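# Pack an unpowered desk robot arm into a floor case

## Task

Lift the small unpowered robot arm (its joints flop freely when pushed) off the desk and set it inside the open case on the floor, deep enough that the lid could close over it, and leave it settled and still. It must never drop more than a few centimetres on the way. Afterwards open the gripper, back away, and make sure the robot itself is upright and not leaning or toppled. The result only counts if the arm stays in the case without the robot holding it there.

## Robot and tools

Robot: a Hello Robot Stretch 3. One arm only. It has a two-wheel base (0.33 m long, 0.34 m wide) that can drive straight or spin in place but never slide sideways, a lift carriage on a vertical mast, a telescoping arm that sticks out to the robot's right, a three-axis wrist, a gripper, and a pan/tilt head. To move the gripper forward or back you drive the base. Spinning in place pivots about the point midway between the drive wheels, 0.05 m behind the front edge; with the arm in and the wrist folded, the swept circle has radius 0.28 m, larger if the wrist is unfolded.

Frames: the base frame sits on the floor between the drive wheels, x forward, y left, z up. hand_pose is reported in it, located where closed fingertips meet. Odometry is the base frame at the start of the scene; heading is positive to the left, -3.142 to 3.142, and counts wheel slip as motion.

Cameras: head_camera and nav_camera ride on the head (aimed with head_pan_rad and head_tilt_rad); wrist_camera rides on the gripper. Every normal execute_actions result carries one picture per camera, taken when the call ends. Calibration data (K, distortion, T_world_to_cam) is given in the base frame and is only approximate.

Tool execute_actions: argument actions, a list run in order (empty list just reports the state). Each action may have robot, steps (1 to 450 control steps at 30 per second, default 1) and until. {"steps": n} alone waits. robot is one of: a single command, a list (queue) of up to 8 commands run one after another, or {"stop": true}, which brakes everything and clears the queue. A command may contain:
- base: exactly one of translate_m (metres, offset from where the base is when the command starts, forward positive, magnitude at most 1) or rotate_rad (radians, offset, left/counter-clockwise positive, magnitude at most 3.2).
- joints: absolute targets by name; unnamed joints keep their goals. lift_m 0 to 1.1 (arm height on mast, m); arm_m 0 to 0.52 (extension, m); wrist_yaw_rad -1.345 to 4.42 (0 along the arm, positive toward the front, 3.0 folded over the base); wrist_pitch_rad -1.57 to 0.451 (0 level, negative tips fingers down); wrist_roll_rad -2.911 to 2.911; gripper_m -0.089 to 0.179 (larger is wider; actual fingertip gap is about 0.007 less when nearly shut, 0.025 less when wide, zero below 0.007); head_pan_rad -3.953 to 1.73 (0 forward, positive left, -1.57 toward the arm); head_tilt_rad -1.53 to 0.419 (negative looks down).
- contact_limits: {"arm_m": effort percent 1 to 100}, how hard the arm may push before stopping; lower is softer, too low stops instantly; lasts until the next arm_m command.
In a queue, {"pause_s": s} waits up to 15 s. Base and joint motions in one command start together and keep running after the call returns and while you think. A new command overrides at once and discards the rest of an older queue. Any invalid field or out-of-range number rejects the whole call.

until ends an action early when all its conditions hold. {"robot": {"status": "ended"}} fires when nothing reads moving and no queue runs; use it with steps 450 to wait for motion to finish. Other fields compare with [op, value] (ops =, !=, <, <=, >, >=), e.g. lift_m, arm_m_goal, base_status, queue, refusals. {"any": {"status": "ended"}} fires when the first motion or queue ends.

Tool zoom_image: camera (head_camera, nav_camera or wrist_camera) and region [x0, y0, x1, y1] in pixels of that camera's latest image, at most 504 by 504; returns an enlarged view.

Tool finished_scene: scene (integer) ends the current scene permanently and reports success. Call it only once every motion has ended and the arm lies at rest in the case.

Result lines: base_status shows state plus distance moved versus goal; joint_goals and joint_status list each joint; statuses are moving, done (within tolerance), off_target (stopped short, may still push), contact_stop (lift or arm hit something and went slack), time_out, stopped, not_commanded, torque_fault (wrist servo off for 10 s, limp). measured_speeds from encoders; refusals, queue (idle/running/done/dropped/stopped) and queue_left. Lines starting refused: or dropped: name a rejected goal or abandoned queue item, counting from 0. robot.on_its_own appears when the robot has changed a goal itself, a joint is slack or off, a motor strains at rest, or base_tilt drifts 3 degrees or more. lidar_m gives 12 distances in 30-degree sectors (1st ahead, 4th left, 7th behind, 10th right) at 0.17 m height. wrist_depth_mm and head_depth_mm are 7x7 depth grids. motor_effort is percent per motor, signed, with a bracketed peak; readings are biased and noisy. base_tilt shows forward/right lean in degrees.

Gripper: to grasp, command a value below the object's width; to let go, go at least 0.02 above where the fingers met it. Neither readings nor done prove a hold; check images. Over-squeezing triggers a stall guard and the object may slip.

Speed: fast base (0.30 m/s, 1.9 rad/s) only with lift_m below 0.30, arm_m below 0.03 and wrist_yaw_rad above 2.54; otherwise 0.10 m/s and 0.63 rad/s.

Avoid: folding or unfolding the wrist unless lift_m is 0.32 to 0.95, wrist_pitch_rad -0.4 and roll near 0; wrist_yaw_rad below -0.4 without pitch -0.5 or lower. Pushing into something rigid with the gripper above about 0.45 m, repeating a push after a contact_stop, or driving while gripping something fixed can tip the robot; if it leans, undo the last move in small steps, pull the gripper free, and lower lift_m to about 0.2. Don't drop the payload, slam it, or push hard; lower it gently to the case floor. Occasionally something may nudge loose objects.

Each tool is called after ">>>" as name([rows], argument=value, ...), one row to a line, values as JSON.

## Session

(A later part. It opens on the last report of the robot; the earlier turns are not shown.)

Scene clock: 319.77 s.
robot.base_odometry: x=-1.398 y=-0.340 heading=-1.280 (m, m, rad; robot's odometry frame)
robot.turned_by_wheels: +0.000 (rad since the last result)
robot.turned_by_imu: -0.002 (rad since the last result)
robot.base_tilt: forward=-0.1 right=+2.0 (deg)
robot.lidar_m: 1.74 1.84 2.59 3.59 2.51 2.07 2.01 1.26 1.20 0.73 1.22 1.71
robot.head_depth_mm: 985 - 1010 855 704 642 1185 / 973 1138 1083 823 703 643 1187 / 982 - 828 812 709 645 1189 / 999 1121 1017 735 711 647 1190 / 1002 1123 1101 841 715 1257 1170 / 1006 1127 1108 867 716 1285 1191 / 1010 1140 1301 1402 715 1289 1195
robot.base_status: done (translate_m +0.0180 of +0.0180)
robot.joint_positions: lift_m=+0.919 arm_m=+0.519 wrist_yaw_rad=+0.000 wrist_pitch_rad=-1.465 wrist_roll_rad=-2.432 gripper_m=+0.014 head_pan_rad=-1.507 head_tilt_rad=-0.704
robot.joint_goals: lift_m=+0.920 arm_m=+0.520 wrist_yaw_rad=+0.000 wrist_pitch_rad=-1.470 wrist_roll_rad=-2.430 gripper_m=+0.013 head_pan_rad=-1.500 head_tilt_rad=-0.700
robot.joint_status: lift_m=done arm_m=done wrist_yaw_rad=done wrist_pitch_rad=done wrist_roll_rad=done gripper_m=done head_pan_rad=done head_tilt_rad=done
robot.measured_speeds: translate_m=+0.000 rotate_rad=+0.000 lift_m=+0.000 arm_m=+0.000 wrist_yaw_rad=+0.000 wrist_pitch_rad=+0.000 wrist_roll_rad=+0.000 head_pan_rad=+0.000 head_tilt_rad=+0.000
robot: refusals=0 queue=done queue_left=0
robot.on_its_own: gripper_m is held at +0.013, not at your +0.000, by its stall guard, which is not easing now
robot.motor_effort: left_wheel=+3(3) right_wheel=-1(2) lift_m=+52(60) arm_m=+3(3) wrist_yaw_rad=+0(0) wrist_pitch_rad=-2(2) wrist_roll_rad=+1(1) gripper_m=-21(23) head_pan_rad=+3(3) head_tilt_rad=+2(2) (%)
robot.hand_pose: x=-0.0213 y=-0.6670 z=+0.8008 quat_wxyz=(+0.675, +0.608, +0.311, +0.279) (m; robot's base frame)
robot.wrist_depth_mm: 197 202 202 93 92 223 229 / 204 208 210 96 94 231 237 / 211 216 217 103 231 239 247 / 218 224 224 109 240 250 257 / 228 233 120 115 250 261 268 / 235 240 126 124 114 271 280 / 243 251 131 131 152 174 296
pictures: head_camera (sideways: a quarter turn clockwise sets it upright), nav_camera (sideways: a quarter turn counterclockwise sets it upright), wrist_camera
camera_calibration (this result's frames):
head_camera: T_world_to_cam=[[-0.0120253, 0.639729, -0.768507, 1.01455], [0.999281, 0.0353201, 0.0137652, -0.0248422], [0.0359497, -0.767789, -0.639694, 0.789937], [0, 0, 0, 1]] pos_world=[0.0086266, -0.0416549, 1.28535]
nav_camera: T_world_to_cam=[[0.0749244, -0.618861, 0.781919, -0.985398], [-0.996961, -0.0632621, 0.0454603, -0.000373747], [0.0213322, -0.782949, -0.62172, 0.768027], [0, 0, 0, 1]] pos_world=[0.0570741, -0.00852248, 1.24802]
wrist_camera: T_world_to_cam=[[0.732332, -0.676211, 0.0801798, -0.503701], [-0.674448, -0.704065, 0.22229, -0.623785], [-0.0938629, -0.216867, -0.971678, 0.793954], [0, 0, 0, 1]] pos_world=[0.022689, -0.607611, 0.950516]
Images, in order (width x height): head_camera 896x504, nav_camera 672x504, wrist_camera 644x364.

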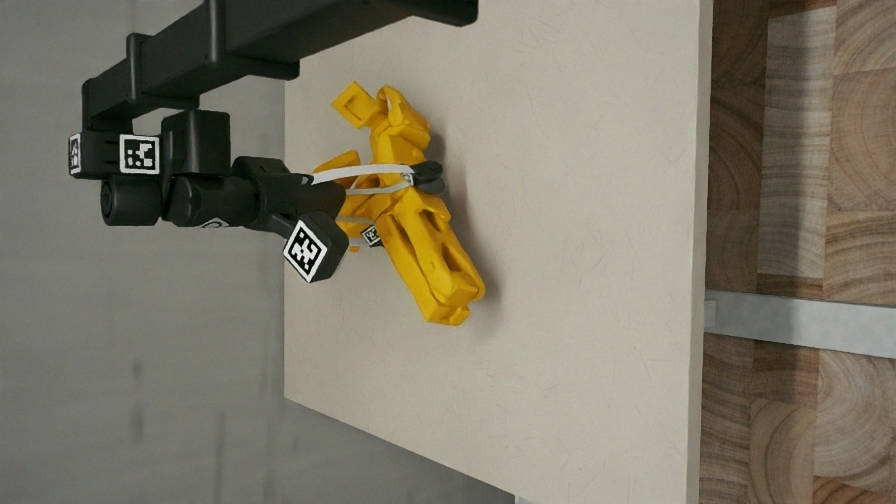

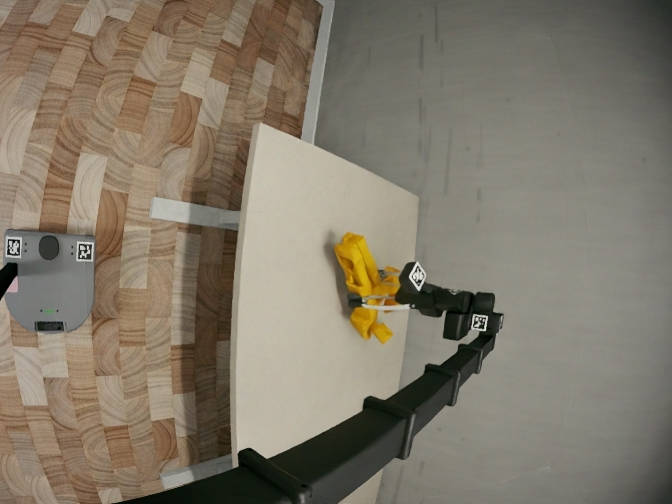

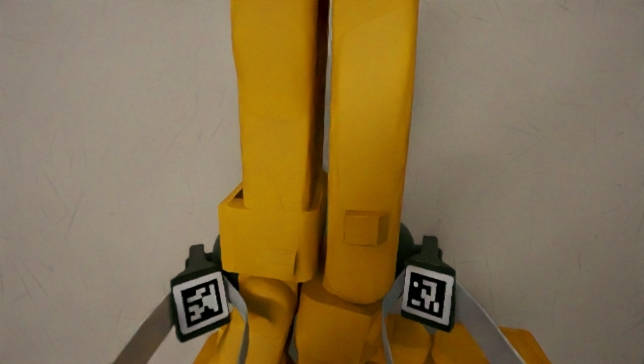

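>>> execute_actions([
  {"robot":[{"joints":{"arm_m":0.12,"wrist_roll_rad":-2.0,"wrist_pitch_rad":-1.55,"head_tilt_rad":-1.0}},{"joints":{"wrist_roll_rad":-1.57}},{"base":{"rotate_rad":2.155}}],"steps":450,"until":{"robot":{"status":"ended"}}},
])

Scene clock: 351.00 s.
robot.base_odometry: x=-1.398 y=-0.340 heading=+0.875 (m, m, rad; robot's odometry frame)
robot.turned_by_wheels: +2.155 (rad since the last result)
robot.turned_by_imu: +2.163 (rad since the last result)
robot.base_tilt: forward=-0.1 right=+2.0 (deg)
robot.lidar_m: 2.42 2.04 2.01 1.26 1.19 0.73 1.25 1.76 1.73 1.88 2.77 2.52
robot.head_depth_mm: 1656 - - 1430 487 1200 1102 / 1824 - - 519 488 1205 1141 / 1934 - - - 479 1213 - / 2125 1970 1717 1449 479 1218 1141 / 2236 1976 1709 - 1290 1218 1112 / 2293 1984 1712 1506 1304 1222 1111 / 2338 1964 1726 1509 1346 1220 1115
robot.base_status: done (rotate_rad +2.1549 of +2.1550)
robot.joint_positions: lift_m=+0.919 arm_m=+0.120 wrist_yaw_rad=+0.000 wrist_pitch_rad=-1.540 wrist_roll_rad=-1.573 gripper_m=+0.017 head_pan_rad=-1.507 head_tilt_rad=-0.988
robot.joint_goals: lift_m=+0.920 arm_m=+0.120 wrist_yaw_rad=+0.000 wrist_pitch_rad=-1.550 wrist_roll_rad=-1.570 gripper_m=+0.016 head_pan_rad=-1.500 head_tilt_rad=-1.000
robot.joint_status: lift_m=done arm_m=done wrist_yaw_rad=done wrist_pitch_rad=done wrist_roll_rad=done gripper_m=done head_pan_rad=done head_tilt_rad=done
robot.measured_speeds: translate_m=+0.000 rotate_rad=+0.000 lift_m=+0.000 arm_m=+0.000 wrist_yaw_rad=+0.000 wrist_pitch_rad=+0.000 wrist_roll_rad=+0.000 head_pan_rad=+0.000 head_tilt_rad=+0.000
robot: refusals=0 queue=done queue_left=0
robot.on_its_own: gripper_m is held at +0.016, not at your +0.000, by its stall guard, which is not easing now
robot.motor_effort: left_wheel=-2(5) right_wheel=+1(4) lift_m=+52(53) arm_m=-6(6) wrist_yaw_rad=+0(1) wrist_pitch_rad=-4(7) wrist_roll_rad=+2(3) gripper_m=-20(21) head_pan_rad=+3(3) head_tilt_rad=-7(30) (%)
robot.hand_pose: x=-0.0214 y=-0.2491 z=+0.8013 quat_wxyz=(+0.718, +0.696, +0.001, +0.001) (m; robot's base frame)
robot.wrist_depth_mm: 878 884 902 92 91 960 964 / 892 890 912 96 93 968 981 / 912 930 108 103 965 998 - / 943 - 112 108 - - - / 942 971 118 115 - - - / 991 - 127 125 114 - - / - - 131 131 152 174 -
pictures: head_camera (sideways: a quarter turn clockwise sets it upright), nav_camera (sideways: a quarter turn counterclockwise sets it upright), wrist_camera
camera_calibration (this result's frames):
head_camera: T_world_to_cam=[[-0.0242709, 0.828586, -0.559335, 0.742062], [0.999447, 0.0328309, 0.00526645, -0.0137753], [0.0227272, -0.558898, -0.828925, 1.0361], [0, 0, 0, 1]] pos_world=[0.00823047, -0.035333, 1.27399]
nav_camera: T_world_to_cam=[[0.087448, -0.812112, 0.576911, -0.718326], [-0.996134, -0.0761704, 0.0437693, 0.00183929], [0.00839802, -0.578508, -0.815633, 1.02029], [0, 0, 0, 1]] pos_world=[0.0560799, 0.00702694, 1.24651]
wrist_camera: T_world_to_cam=[[-0.0370529, -0.998533, 0.0394768, -0.285171], [-0.988289, 0.0424671, 0.146562, -0.0897988], [-0.148024, -0.033584, -0.988413, 0.942972], [0, 0, 0, 1]] pos_world=[0.0402688, -0.24927, 0.956465]
Images, in order (width x height): head_camera 896x504, nav_camera 672x504, wrist_camera 644x364.

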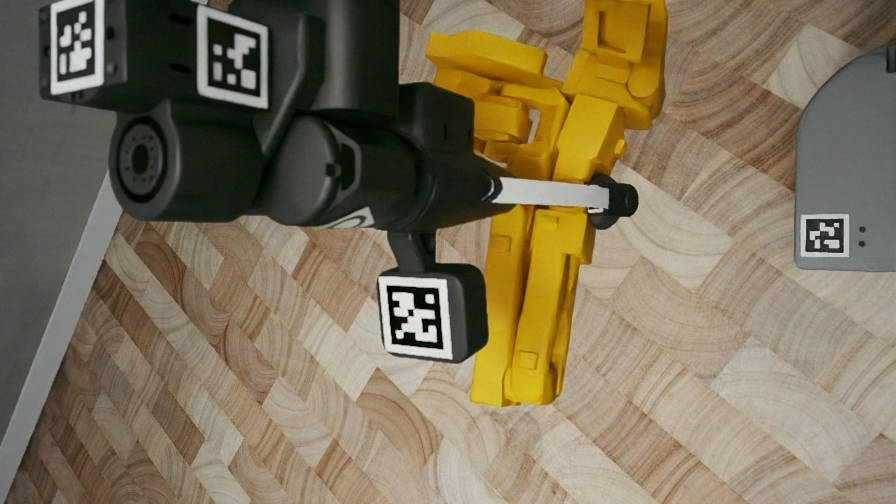

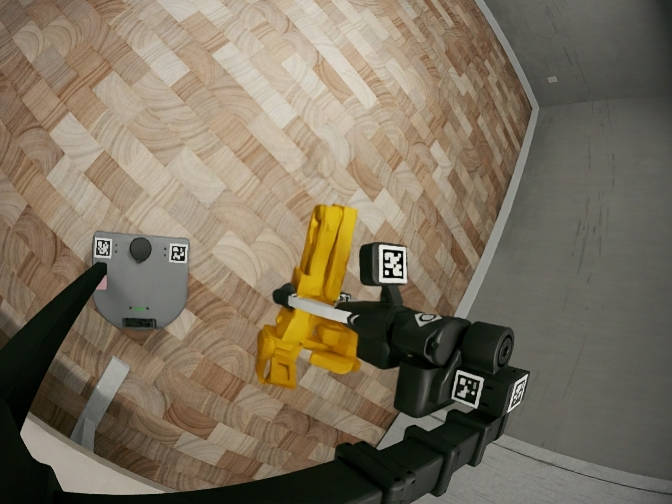

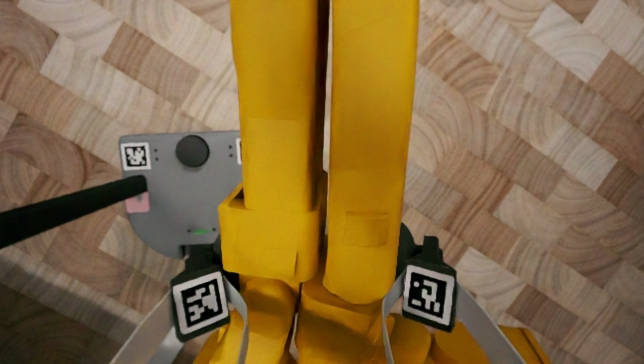

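>>> execute_actions([
  {"robot":[{"base":{"translate_m":1.0},"joints":{"lift_m":0.62,"gripper_m":0.02,"head_pan_rad":-0.5,"head_tilt_rad":-0.9}},{"base":{"translate_m":1.0}}],"steps":450,"until":{"robot":{"status":"ended"}}},
  {"steps":450,"until":{"robot":{"status":"ended"}}},
])

Scene clock: 378.50 s.
robot.base_odometry: x=-0.116 y=+1.195 heading=+0.875 (m, m, rad; robot's odometry frame)
robot.turned_by_wheels: +0.000 (rad since the last result)
robot.turned_by_imu: -0.020 (rad since the last result)
robot.base_tilt: forward=-0.1 right=+2.0 (deg)
robot.lidar_m: 1.13 0.87 0.86 0.91 1.33 2.37 2.68 2.95 2.90 2.58 0.56 0.56
robot.head_depth_mm: 1785 2056 1851 1182 1402 1241 651 / 1770 2046 1856 1515 1329 1250 1121 / 1795 2050 1875 1536 1311 1234 1122 / 1811 2084 1877 1626 1367 1246 1122 / 1808 2081 1871 1595 1406 1251 1129 / 1836 2095 1875 1617 1405 1253 1130 / 1835 2054 1884 1623 1415 1250 1130
robot.base_status: done (translate_m +1.0000 of +1.0000)
robot.joint_positions: lift_m=+0.620 arm_m=+0.120 wrist_yaw_rad=+0.000 wrist_pitch_rad=-1.540 wrist_roll_rad=-1.573 gripper_m=+0.021 head_pan_rad=-0.507 head_tilt_rad=-0.902
robot.joint_goals: lift_m=+0.620 arm_m=+0.120 wrist_yaw_rad=+0.000 wrist_pitch_rad=-1.550 wrist_roll_rad=-1.570 gripper_m=+0.020 head_pan_rad=-0.500 head_tilt_rad=-0.900
robot.joint_status: lift_m=done arm_m=done wrist_yaw_rad=done wrist_pitch_rad=done wrist_roll_rad=done gripper_m=done head_pan_rad=done head_tilt_rad=done
robot.measured_speeds: translate_m=+0.000 rotate_rad=+0.000 lift_m=+0.000 arm_m=+0.000 wrist_yaw_rad=+0.000 wrist_pitch_rad=+0.000 wrist_roll_rad=+0.000 head_pan_rad=+0.000 head_tilt_rad=+0.000
robot: refusals=0 queue=done queue_left=0
robot.motor_effort: left_wheel=+0(3) right_wheel=+0(5) lift_m=+36(54) arm_m=-5(6) wrist_yaw_rad=+1(0) wrist_pitch_rad=-4(5) wrist_roll_rad=+1(1) gripper_m=-19(19) head_pan_rad=+3(33) head_tilt_rad=+1(12) (%)
robot.hand_pose: x=-0.0214 y=-0.2491 z=+0.5019 quat_wxyz=(+0.718, +0.696, +0.001, +0.001) (m; robot's base frame)
robot.wrist_depth_mm: 596 599 614 92 91 660 667 / 610 619 634 96 93 666 673 / 620 632 107 102 674 675 697 / - - 112 108 683 708 715 / - - 118 115 699 711 731 / 679 - 128 126 114 733 752 / 685 702 132 132 152 174 760
pictures: head_camera (sideways: a quarter turn clockwise sets it upright), nav_camera (sideways: a quarter turn counterclockwise sets it upright), wrist_camera
camera_calibration (this result's frames):
head_camera: T_world_to_cam=[[-0.665842, 0.402763, -0.628043, 0.83549], [0.512082, 0.8589, 0.00790932, -0.0142438], [0.542611, -0.316343, -0.778139, 0.966904], [0, 0, 0, 1]] pos_world=[0.0389449, -0.0183969, 1.27722]
nav_camera: T_world_to_cam=[[0.684856, -0.339998, 0.644495, -0.810025], [-0.477627, -0.877427, 0.044659, -0.00248692], [0.550313, -0.338413, -0.763303, 0.948947], [0, 0, 0, 1]] pos_world=[0.031344, 0.0435477, 1.2465]
wrist_camera: T_world_to_cam=[[-0.037053, -0.998533, 0.039477, -0.273348], [-0.988289, 0.0424672, 0.146562, -0.0459224], [-0.148024, -0.0335841, -0.988413, 0.64707], [0, 0, 0, 1]] pos_world=[0.0402688, -0.249266, 0.657094]
Images, in order (width x height): head_camera 896x504, nav_camera 672x504, wrist_camera 644x364.

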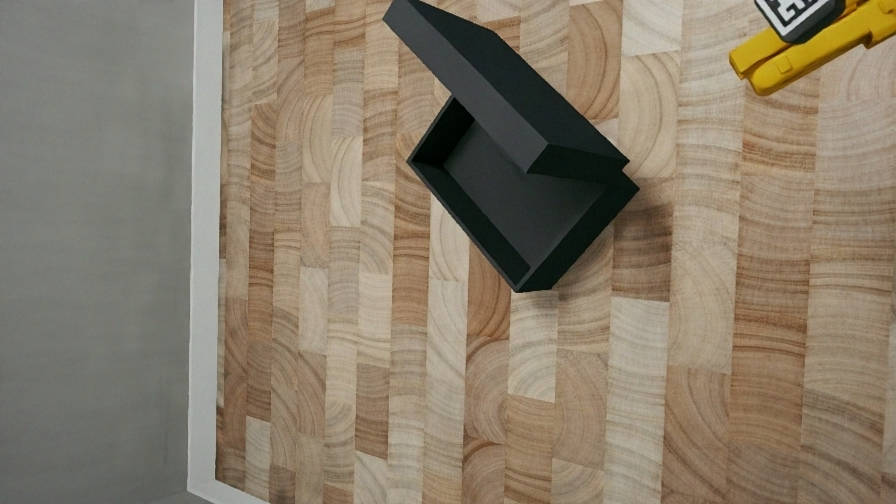

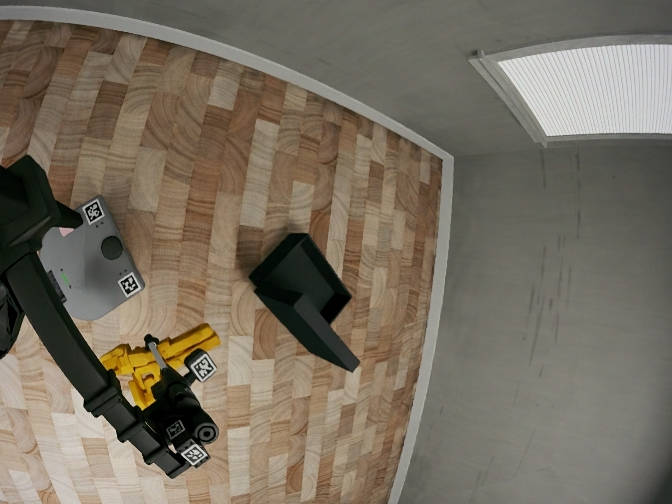

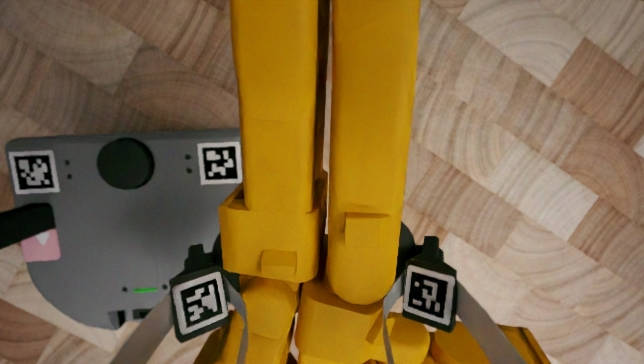

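>>> execute_actions([
  {"robot":[{"base":{"translate_m":0.566},"joints":{"head_pan_rad":-1.57,"head_tilt_rad":-1.05}},{"base":{"rotate_rad":0.266},"joints":{"arm_m":0.3}},{"joints":{"arm_m":0.426,"wrist_roll_rad":-0.8}},{"joints":{"wrist_roll_rad":0.0}}],"steps":450,"until":{"robot":{"status":"ended"}}},
])

Scene clock: 417.07 s.
robot.base_odometry: x=+0.247 y=+1.629 heading=+1.141 (m, m, rad; robot's odometry frame)
robot.turned_by_wheels: +0.266 (rad since the last result)
robot.turned_by_imu: +0.259 (rad since the last result)
robot.base_tilt: forward=-0.1 right=+2.1 (deg)
robot.lidar_m: 0.60 0.54 0.54 0.66 1.27 2.85 3.57 3.21 0.41 1.66 1.50 0.95
robot.head_depth_mm: 2103 1838 1613 1430 1295 1218 - / 2102 1848 1629 - - 1212 - / 2084 1915 1614 1358 1286 1206 - / 1990 1874 1576 887 1273 1205 - / 1821 1858 1649 1462 1313 1202 1104 / 1677 1835 1639 1452 1334 1208 1109 / 1549 1758 1646 1452 1316 1199 1110
robot.base_status: done (rotate_rad +0.2659 of +0.2660)
robot.joint_positions: lift_m=+0.620 arm_m=+0.426 wrist_yaw_rad=+0.000 wrist_pitch_rad=-1.540 wrist_roll_rad=-0.004 gripper_m=+0.021 head_pan_rad=-1.563 head_tilt_rad=-1.037
robot.joint_goals: lift_m=+0.620 arm_m=+0.426 wrist_yaw_rad=+0.000 wrist_pitch_rad=-1.550 wrist_roll_rad=+0.000 gripper_m=+0.020 head_pan_rad=-1.570 head_tilt_rad=-1.050
robot.joint_status: lift_m=done arm_m=done wrist_yaw_rad=done wrist_pitch_rad=done wrist_roll_rad=done gripper_m=done head_pan_rad=done head_tilt_rad=done
robot.measured_speeds: translate_m=+0.000 rotate_rad=+0.000 lift_m=+0.000 arm_m=+0.000 wrist_yaw_rad=+0.000 wrist_pitch_rad=+0.000 wrist_roll_rad=+0.000 head_pan_rad=+0.000 head_tilt_rad=+0.000
robot: refusals=0 queue=done queue_left=0
robot.motor_effort: left_wheel=-2(6) right_wheel=+1(5) lift_m=+35(36) arm_m=+3(3) wrist_yaw_rad=+0(0) wrist_pitch_rad=-4(4) wrist_roll_rad=+2(1) gripper_m=-19(19) head_pan_rad=-3(33) head_tilt_rad=-7(20) (%)
robot.hand_pose: x=-0.0216 y=-0.5543 z=+0.5019 quat_wxyz=(+0.509, +0.493, -0.506, -0.492) (m; robot's base frame)
robot.wrist_depth_mm: 628 634 626 92 91 417 244 / 640 646 637 96 93 442 244 / 652 649 648 102 507 438 246 / 662 663 661 108 530 443 251 / 666 676 121 115 531 448 256 / 682 693 127 125 114 449 261 / 692 709 132 132 153 174 264
pictures: head_camera (sideways: a quarter turn clockwise sets it upright), nav_camera (sideways: a quarter turn counterclockwise sets it upright), wrist_camera
camera_calibration (this result's frames):
head_camera: T_world_to_cam=[[0.0222344, 0.855312, -0.517635, 0.687454], [0.999711, -0.0237387, 0.00371676, -0.0117591], [-0.00910901, -0.517569, -0.855593, 1.07096], [0, 0, 0, 1]] pos_world=[0.00622599, -0.0339705, 1.2722]
nav_camera: T_world_to_cam=[[0.0417771, -0.843309, 0.535803, -0.664493], [-0.998826, -0.0220929, 0.0431071, 0.00272059], [-0.0245151, -0.536975, -0.843242, 1.05638], [0, 0, 0, 1]] pos_world=[0.0563754, 0.00693891, 1.24671]
wrist_camera: T_world_to_cam=[[-0.999292, 0.0364463, 0.00933292, -0.0101127], [0.0372921, 0.992353, 0.117664, 0.530034], [-0.00497314, 0.117929, -0.99301, 0.726173], [0, 0, 0, 1]] pos_world=[-0.0262602, -0.611249, 0.658825]
Images, in order (width x height): head_camera 896x504, nav_camera 672x504, wrist_camera 644x364.

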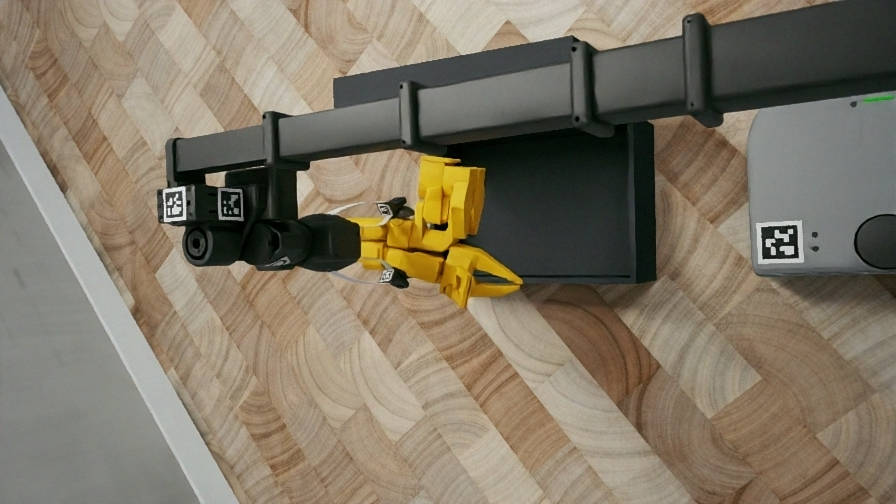

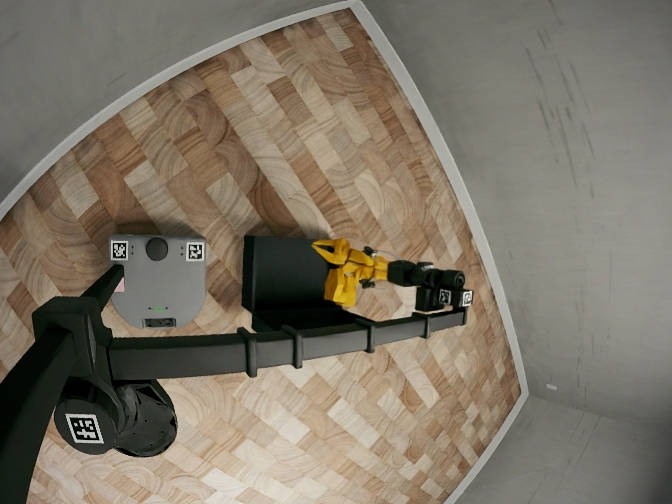

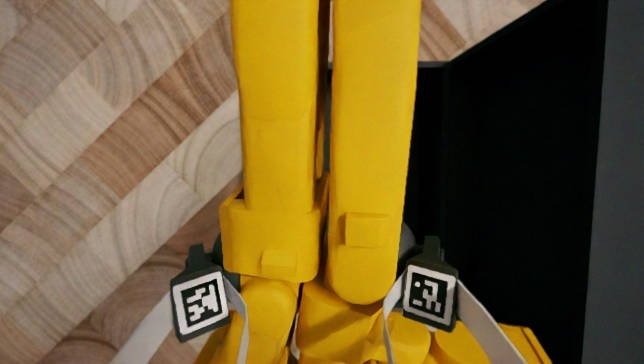

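>>> execute_actions([
  {"robot":[{"base":{"translate_m":-0.035},"joints":{"lift_m":0.34}}],"steps":450,"until":{"robot":{"status":"ended"}}},
])

Scene clock: 428.43 s.
robot.base_odometry: x=+0.232 y=+1.598 heading=+1.141 (m, m, rad; robot's odometry frame)
robot.turned_by_wheels: +0.000 (rad since the last result)
robot.turned_by_imu: -0.001 (rad since the last result)
robot.base_tilt: forward=-0.1 right=+2.1 (deg)
robot.lidar_m: 0.63 0.57 0.57 0.69 1.33 2.83 3.56 3.18 0.39 0.47 1.52 1.00
robot.head_depth_mm: 2109 1820 1625 1462 1308 1197 1109 / 2119 1850 1627 1025 993 1211 - / 2112 1849 1654 1374 1130 1201 - / 1976 1855 1629 1363 1136 1204 - / 1850 1841 1631 1452 1310 1202 1108 / 1697 1827 1631 1460 1329 1200 1104 / 1590 1763 1634 1470 1317 1198 1105
robot.base_status: done (translate_m -0.0350 of -0.0350)
robot.joint_positions: lift_m=+0.340 arm_m=+0.426 wrist_yaw_rad=+0.000 wrist_pitch_rad=-1.540 wrist_roll_rad=-0.003 gripper_m=+0.021 head_pan_rad=-1.563 head_tilt_rad=-1.037
robot.joint_goals: lift_m=+0.340 arm_m=+0.426 wrist_yaw_rad=+0.000 wrist_pitch_rad=-1.550 wrist_roll_rad=+0.000 gripper_m=+0.020 head_pan_rad=-1.570 head_tilt_rad=-1.050
robot.joint_status: lift_m=done arm_m=done wrist_yaw_rad=done wrist_pitch_rad=done wrist_roll_rad=done gripper_m=done head_pan_rad=done head_tilt_rad=done
robot.measured_speeds: translate_m=+0.000 rotate_rad=+0.000 lift_m=+0.000 arm_m=+0.000 wrist_yaw_rad=+0.000 wrist_pitch_rad=+0.000 wrist_roll_rad=+0.000 head_pan_rad=+0.000 head_tilt_rad=+0.000
robot: refusals=0 queue=done queue_left=0
robot.motor_effort: left_wheel=-2(5) right_wheel=+1(2) lift_m=+35(35) arm_m=+3(3) wrist_yaw_rad=+0(1) wrist_pitch_rad=-4(4) wrist_roll_rad=+2(1) gripper_m=-19(19) head_pan_rad=-2(2) head_tilt_rad=-6(7) (%)
robot.hand_pose: x=-0.0216 y=-0.5543 z=+0.2219 quat_wxyz=(+0.508, +0.493, -0.506, -0.492) (m; robot's base frame)
robot.wrist_depth_mm: 361 356 265 92 91 282 227 / 367 366 267 95 93 283 230 / 371 371 262 102 353 285 233 / 377 375 262 108 358 286 238 / 384 381 121 115 362 291 240 / 387 390 128 126 114 289 245 / 397 398 132 132 152 175 249
pictures: head_camera (sideways: a quarter turn clockwise sets it upright), nav_camera (sideways: a quarter turn counterclockwise sets it upright), wrist_camera
camera_calibration (this result's frames):
head_camera: T_world_to_cam=[[0.0222434, 0.855312, -0.517635, 0.687454], [0.999711, -0.0237493, 0.00371676, -0.0117591], [-0.0091145, -0.517568, -0.855593, 1.07096], [0, 0, 0, 1]] pos_world=[0.00622563, -0.0339705, 1.2722]
nav_camera: T_world_to_cam=[[0.0417682, -0.843309, 0.535803, -0.664493], [-0.998826, -0.0220823, 0.0431071, 0.0027206], [-0.0245208, -0.536975, -0.843242, 1.05638], [0, 0, 0, 1]] pos_world=[0.0563754, 0.00693839, 1.24671]
wrist_camera: T_world_to_cam=[[-0.999282, 0.0367356, 0.00932437, -0.00733685], [0.0375784, 0.992342, 0.117664, 0.562982], [-0.00493051, 0.11793, -0.99301, 0.44812], [0, 0, 0, 1]] pos_world=[-0.0262781, -0.611248, 0.378814]
Images, in order (width x height): head_camera 896x504, nav_camera 672x504, wrist_camera 644x364.

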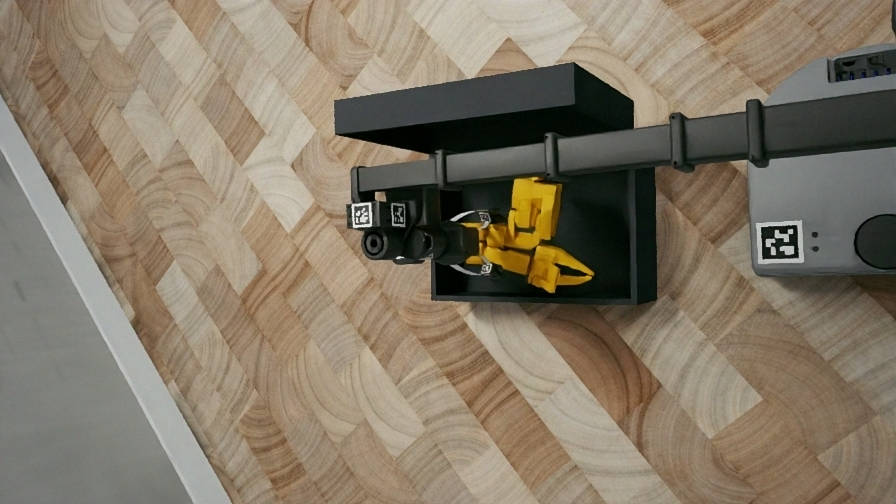

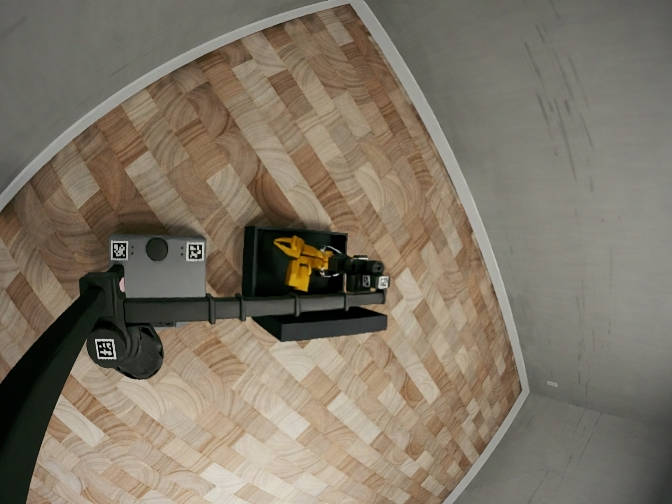

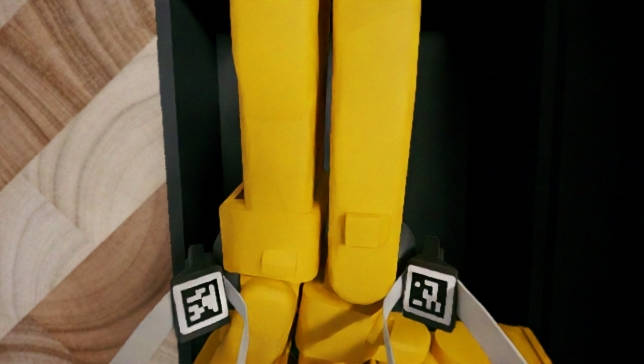

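>>> execute_actions([
  {"robot":[{"joints":{"lift_m":0.25,"arm_m":0.42}},{"joints":{"lift_m":0.185}}],"steps":450,"until":{"robot":{"status":"ended"}}},
])

Scene clock: 437.03 s.
robot.base_odometry: x=+0.232 y=+1.598 heading=+1.141 (m, m, rad; robot's odometry frame)
robot.turned_by_wheels: +0.000 (rad since the last result)
robot.turned_by_imu: -0.002 (rad since the last result)
robot.base_tilt: forward=-0.1 right=+2.0 (deg)
robot.lidar_m: 0.63 0.56 0.57 0.69 1.33 2.82 3.57 3.17 0.39 1.68 1.52 1.00
robot.head_depth_mm: 2129 1830 1617 1454 1311 1198 1113 / 2125 1843 1635 1029 1032 1196 - / 2082 1871 1607 1449 1251 1203 - / 1990 1857 1640 1485 1233 1203 - / 1846 1842 1632 1457 1298 1198 1106 / 1697 1820 1639 1473 1325 1210 1105 / 1569 1766 1632 1456 1319 1204 1113
robot.base_status: done (translate_m -0.0350 of -0.0350)
robot.joint_positions: lift_m=+0.185 arm_m=+0.420 wrist_yaw_rad=+0.000 wrist_pitch_rad=-1.544 wrist_roll_rad=-0.003 gripper_m=+0.021 head_pan_rad=-1.563 head_tilt_rad=-1.037
robot.joint_goals: lift_m=+0.185 arm_m=+0.420 wrist_yaw_rad=+0.000 wrist_pitch_rad=-1.550 wrist_roll_rad=+0.000 gripper_m=+0.020 head_pan_rad=-1.570 head_tilt_rad=-1.050
robot.joint_status: lift_m=done arm_m=done wrist_yaw_rad=done wrist_pitch_rad=done wrist_roll_rad=done gripper_m=done head_pan_rad=done head_tilt_rad=done
robot.measured_speeds: translate_m=+0.000 rotate_rad=+0.000 lift_m=+0.000 arm_m=+0.000 wrist_yaw_rad=+0.000 wrist_pitch_rad=+0.000 wrist_roll_rad=+0.000 head_pan_rad=+0.000 head_tilt_rad=+0.000
robot: refusals=0 queue=done queue_left=0
robot.motor_effort: left_wheel=-1(2) right_wheel=+1(1) lift_m=+32(37) arm_m=-6(5) wrist_yaw_rad=+0(0) wrist_pitch_rad=-3(4) wrist_roll_rad=+2(1) gripper_m=-19(18) head_pan_rad=-3(3) head_tilt_rad=-7(7) (%)
robot.hand_pose: x=-0.0216 y=-0.5481 z=+0.0671 quat_wxyz=(+0.507, +0.494, -0.506, -0.493) (m; robot's base frame)
robot.wrist_depth_mm: 135 187 189 110 190 191 190 / 135 187 191 112 194 196 191 / 135 185 194 117 197 197 192 / 134 184 198 120 200 202 193 / 133 183 129 121 204 205 193 / 133 181 129 127 125 209 193 / 132 164 129 128 145 212 194
pictures: head_camera (sideways: a quarter turn clockwise sets it upright), nav_camera (sideways: a quarter turn counterclockwise sets it upright), wrist_camera
camera_calibration (this result's frames):
head_camera: T_world_to_cam=[[0.0222435, 0.855312, -0.517635, 0.687454], [0.999711, -0.0237494, 0.00371676, -0.0117591], [-0.00911456, -0.517569, -0.855593, 1.07096], [0, 0, 0, 1]] pos_world=[0.00622562, -0.0339705, 1.2722]
nav_camera: T_world_to_cam=[[0.0417681, -0.843309, 0.535803, -0.664493], [-0.998826, -0.0220822, 0.0431071, 0.0027206], [-0.0245209, -0.536975, -0.843242, 1.05638], [0, 0, 0, 1]] pos_world=[0.0563754, 0.00693838, 1.24671]
wrist_camera: T_world_to_cam=[[-0.999261, 0.0372579, 0.00942754, -0.00584309], [0.038125, 0.99194, 0.120838, 0.57458], [-0.00484938, 0.121108, -0.992627, 0.295381], [0, 0, 0, 1]] pos_world=[-0.0263122, -0.605504, 0.223828]
Images, in order (width x height): head_camera 896x504, nav_camera 672x504, wrist_camera 644x364.

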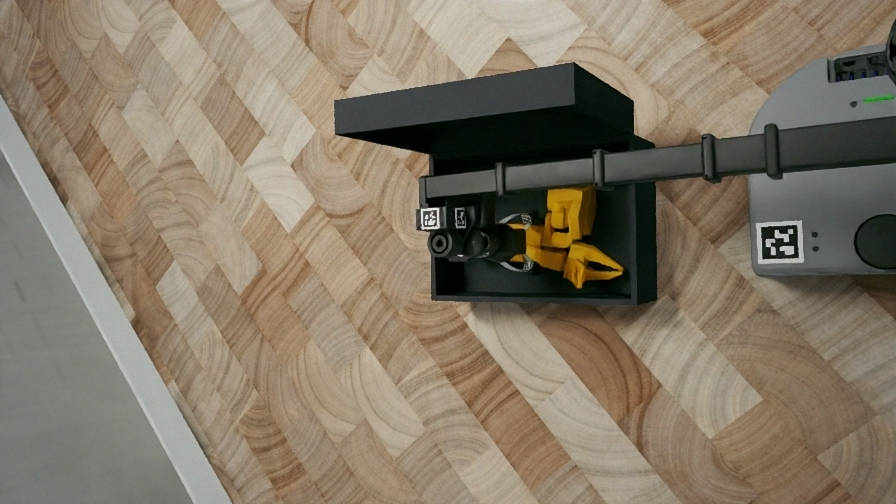

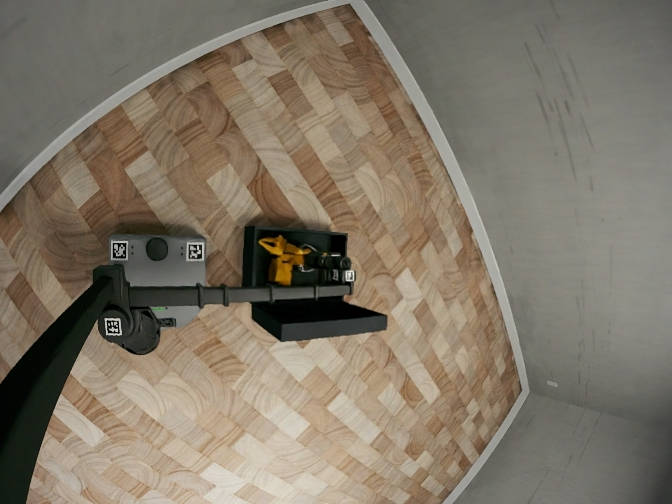

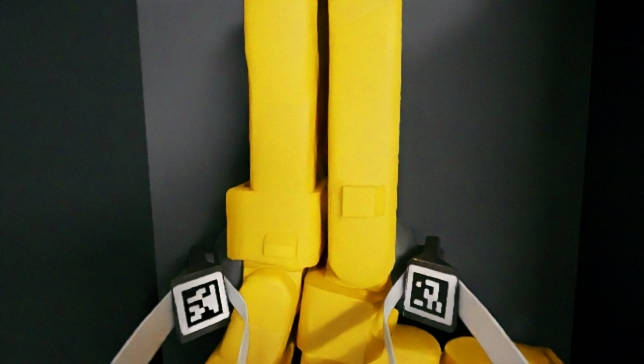

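Touching down and levelling. Lower slightly, release, withdraw.

>>> execute_actions([
  {"robot":[{"joints":{"lift_m":0.176}},{"joints":{"gripper_m":0.11}},{"joints":{"lift_m":0.45}},{"joints":{"arm_m":0.0}}],"steps":450,"until":{"robot":{"status":"ended"}}},
])

Scene clock: 449.30 s.
robot.base_odometry: x=+0.232 y=+1.598 heading=+1.141 (m, m, rad; robot's odometry frame)
robot.turned_by_wheels: +0.000 (rad since the last result)
robot.turned_by_imu: -0.003 (rad since the last result)
robot.base_tilt: forward=-0.1 right=+2.0 (deg)
robot.lidar_m: 0.63 0.57 0.57 0.69 1.33 2.83 3.52 3.19 0.39 1.68 1.52 1.00
robot.head_depth_mm: 2110 1846 1629 1464 1304 1202 1106 / 2123 1837 1633 1021 1028 1226 - / 2071 1849 1629 1376 1255 - - / 1984 1846 1624 1404 1253 1200 - / 1861 1835 1623 1462 1307 1204 1105 / 1705 1850 1623 1466 1323 1198 1116 / 1575 1773 1630 1461 1324 1212 1103
robot.base_status: done (translate_m -0.0350 of -0.0350)
robot.joint_positions: lift_m=+0.450 arm_m=+0.000 wrist_yaw_rad=+0.000 wrist_pitch_rad=-1.546 wrist_roll_rad=-0.002 gripper_m=+0.110 head_pan_rad=-1.563 head_tilt_rad=-1.037
robot.joint_goals: lift_m=+0.450 arm_m=+0.000 wrist_yaw_rad=+0.000 wrist_pitch_rad=-1.550 wrist_roll_rad=+0.000 gripper_m=+0.110 head_pan_rad=-1.570 head_tilt_rad=-1.050
robot.joint_status: lift_m=done arm_m=done wrist_yaw_rad=done wrist_pitch_rad=done wrist_roll_rad=done gripper_m=done head_pan_rad=done head_tilt_rad=done
robot.measured_speeds: translate_m=+0.000 rotate_rad=+0.000 lift_m=+0.000 arm_m=+0.000 wrist_yaw_rad=+0.000 wrist_pitch_rad=+0.000 wrist_roll_rad=+0.000 head_pan_rad=+0.000 head_tilt_rad=+0.000
robot: refusals=0 queue=done queue_left=0
robot.motor_effort: left_wheel=-1(1) right_wheel=+0(1) lift_m=+47(49) arm_m=-5(5) wrist_yaw_rad=+0(0) wrist_pitch_rad=-2(3) wrist_roll_rad=+1(1) gripper_m=+0(83) head_pan_rad=-2(2) head_tilt_rad=-7(7) (%)
robot.hand_pose: x=-0.0216 y=-0.1274 z=+0.3316 quat_wxyz=(+0.507, +0.494, -0.505, -0.494) (m; robot's base frame)
robot.wrist_depth_mm: 459 465 466 448 467 474 483 / 472 472 474 484 487 482 490 / 481 479 493 487 485 494 503 / 486 486 490 - - 502 505 / 495 492 501 - - - 521 / 508 515 507 - - 525 517 / 520 515 516 - - - 529
pictures: head_camera (sideways: a quarter turn clockwise sets it upright), nav_camera (sideways: a quarter turn counterclockwise sets it upright), wrist_camera
camera_calibration (this result's frames):
head_camera: T_world_to_cam=[[0.0222432, 0.855325, -0.517615, 0.687427], [0.999711, -0.0237493, 0.003716, -0.0117581], [-0.0091146, -0.517548, -0.855606, 1.07098], [0, 0, 0, 1]] pos_world=[0.00622563, -0.0339698, 1.2722]
nav_camera: T_world_to_cam=[[0.0417684, -0.843322, 0.535783, -0.664467], [-0.998826, -0.0220835, 0.0431067, 0.00272105], [-0.0245209, -0.536955, -0.843255, 1.0564], [0, 0, 0, 1]] pos_world=[0.0563754, 0.00693973, 1.24671]
wrist_camera: T_world_to_cam=[[-0.999233, 0.0379921, 0.00951347, -0.0239455], [0.0388774, 0.991573, 0.123577, 0.124361], [-0.00473837, 0.123852, -0.992289, 0.507235], [0, 0, 0, 1]] pos_world=[-0.0263585, -0.185225, 0.488184]
Images, in order (width x height): head_camera 896x504, nav_camera 672x504, wrist_camera 644x364.

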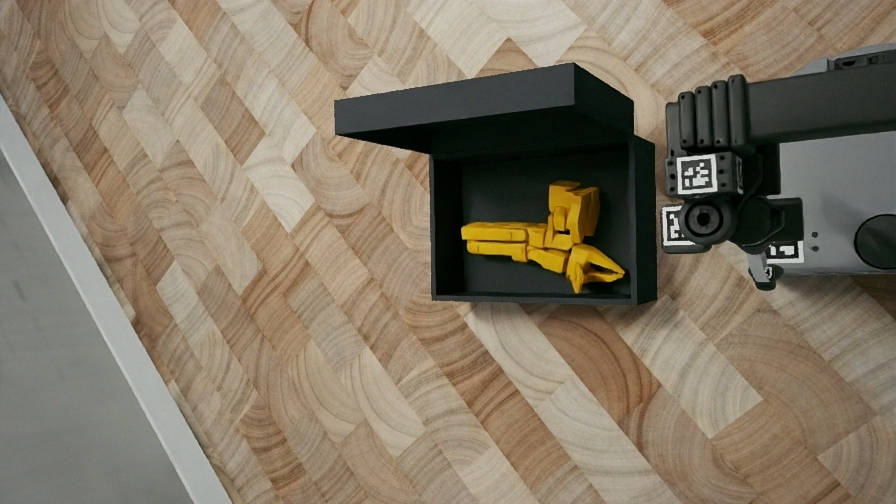

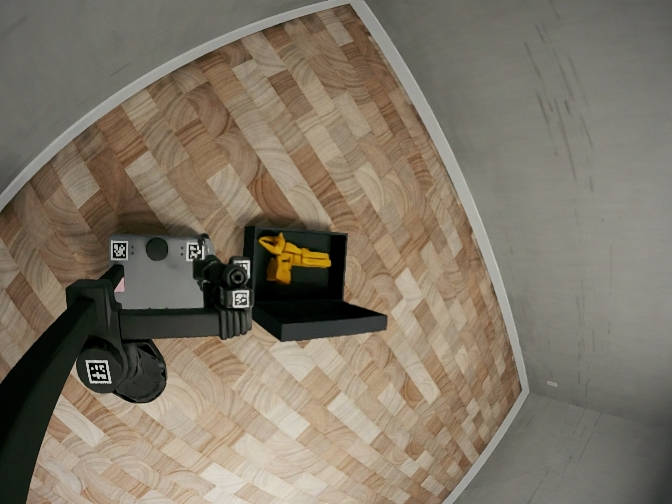

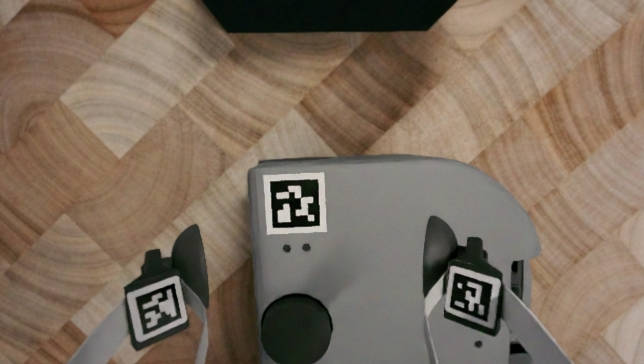

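>>> execute_actions([
  {"robot":{"base":{"translate_m":-0.4}},"steps":450,"until":{"robot":{"status":"ended"}}},
])

>>> finished_scene(scene=1)

Scene clock: 459.07 s.
robot.base_odometry: x=+0.065 y=+1.234 heading=+1.141 (m, m, rad; robot's odometry frame)
robot.turned_by_wheels: +0.000 (rad since the last result)
robot.turned_by_imu: +0.000 (rad since the last result)
robot.base_tilt: forward=-0.1 right=+2.0 (deg)
robot.lidar_m: 0.96 0.87 0.87 1.06 2.06 2.85 3.21 2.89 2.90 0.58 0.37 1.53
robot.head_depth_mm: 2139 1861 1619 1454 1304 1196 1105 / 2121 1821 1612 1468 1312 1239 - / 2148 1852 1634 1457 1311 - - / 2160 1869 1628 1459 1316 1228 - / 2068 1855 1635 1420 1308 1205 1109 / 1986 1866 1646 1019 937 1189 1108 / 1851 1871 1652 1385 1242 1186 1114
robot.base_status: done (translate_m -0.4000 of -0.4000)
robot.joint_positions: lift_m=+0.450 arm_m=+0.000 wrist_yaw_rad=+0.000 wrist_pitch_rad=-1.546 wrist_roll_rad=-0.002 gripper_m=+0.110 head_pan_rad=-1.563 head_tilt_rad=-1.037
robot.joint_goals: lift_m=+0.450 arm_m=+0.000 wrist_yaw_rad=+0.000 wrist_pitch_rad=-1.550 wrist_roll_rad=+0.000 gripper_m=+0.110 head_pan_rad=-1.570 head_tilt_rad=-1.050
robot.joint_status: lift_m=done arm_m=done wrist_yaw_rad=done wrist_pitch_rad=done wrist_roll_rad=done gripper_m=done head_pan_rad=done head_tilt_rad=done
robot.measured_speeds: translate_m=+0.000 rotate_rad=+0.000 lift_m=+0.000 arm_m=+0.000 wrist_yaw_rad=+0.000 wrist_pitch_rad=+0.000 wrist_roll_rad=+0.000 head_pan_rad=+0.000 head_tilt_rad=+0.000
robot: refusals=0 queue=done queue_left=0
robot.motor_effort: left_wheel=-1(7) right_wheel=+1(1) lift_m=+47(46) arm_m=-6(5) wrist_yaw_rad=+1(1) wrist_pitch_rad=-2(2) wrist_roll_rad=+1(1) gripper_m=+0(0) head_pan_rad=-2(2) head_tilt_rad=-7(7) (%)
robot.hand_pose: x=-0.0216 y=-0.1274 z=+0.3316 quat_wxyz=(+0.507, +0.494, -0.505, -0.494) (m; robot's base frame)
robot.wrist_depth_mm: 398 464 468 472 477 480 480 / 468 475 474 480 482 482 485 / 477 487 479 492 496 492 496 / 486 490 492 - - 497 504 / 494 492 504 - - - 515 / 507 509 517 - - 515 522 / 510 523 524 - - - 529
pictures: head_camera (sideways: a quarter turn clockwise sets it upright), nav_camera (sideways: a quarter turn counterclockwise sets it upright), wrist_camera
camera_calibration (this result's frames):
head_camera: T_world_to_cam=[[0.0222651, 0.855324, -0.517615, 0.687427], [0.99971, -0.0237748, 0.003716, -0.0117581], [-0.0091278, -0.517548, -0.855606, 1.07098], [0, 0, 0, 1]] pos_world=[0.00622476, -0.0339698, 1.2722]
nav_camera: T_world_to_cam=[[0.0417469, -0.843323, 0.535783, -0.664466], [-0.998827, -0.022058, 0.0431067, 0.00272106], [-0.0245346, -0.536954, -0.843255, 1.0564], [0, 0, 0, 1]] pos_world=[0.0563756, 0.00693845, 1.24671]
wrist_camera: T_world_to_cam=[[-0.999233, 0.0379918, 0.00951347, -0.0239455], [0.0388772, 0.991573, 0.123577, 0.124361], [-0.00473841, 0.123852, -0.992289, 0.507235], [0, 0, 0, 1]] pos_world=[-0.0263585, -0.185225, 0.488184]
Images, in order (width x height): head_camera 896x504, nav_camera 672x504, wrist_camera 644x364.

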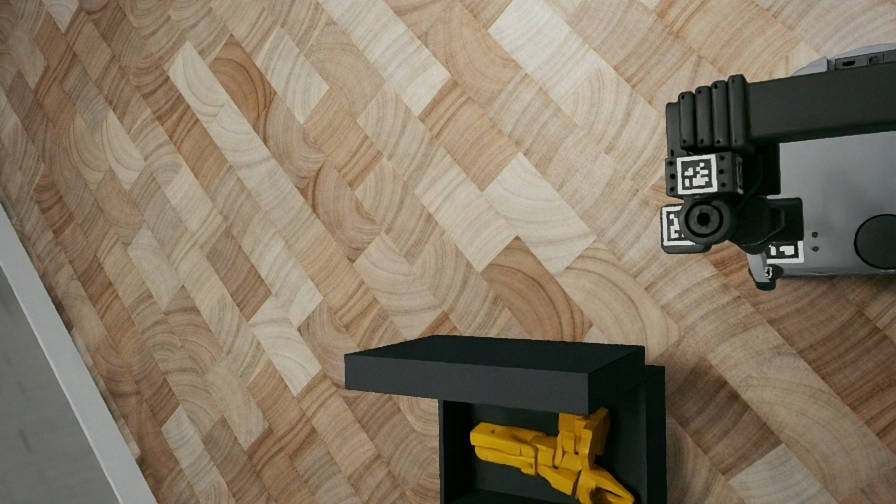

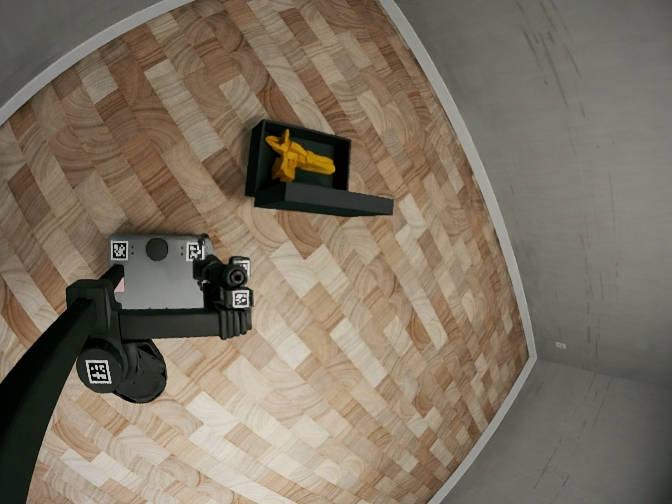

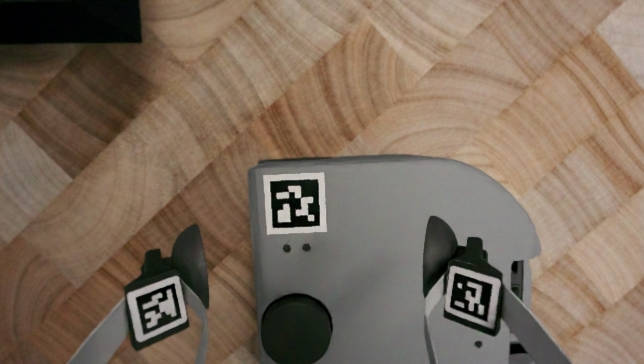

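The scene is finished: the task was done.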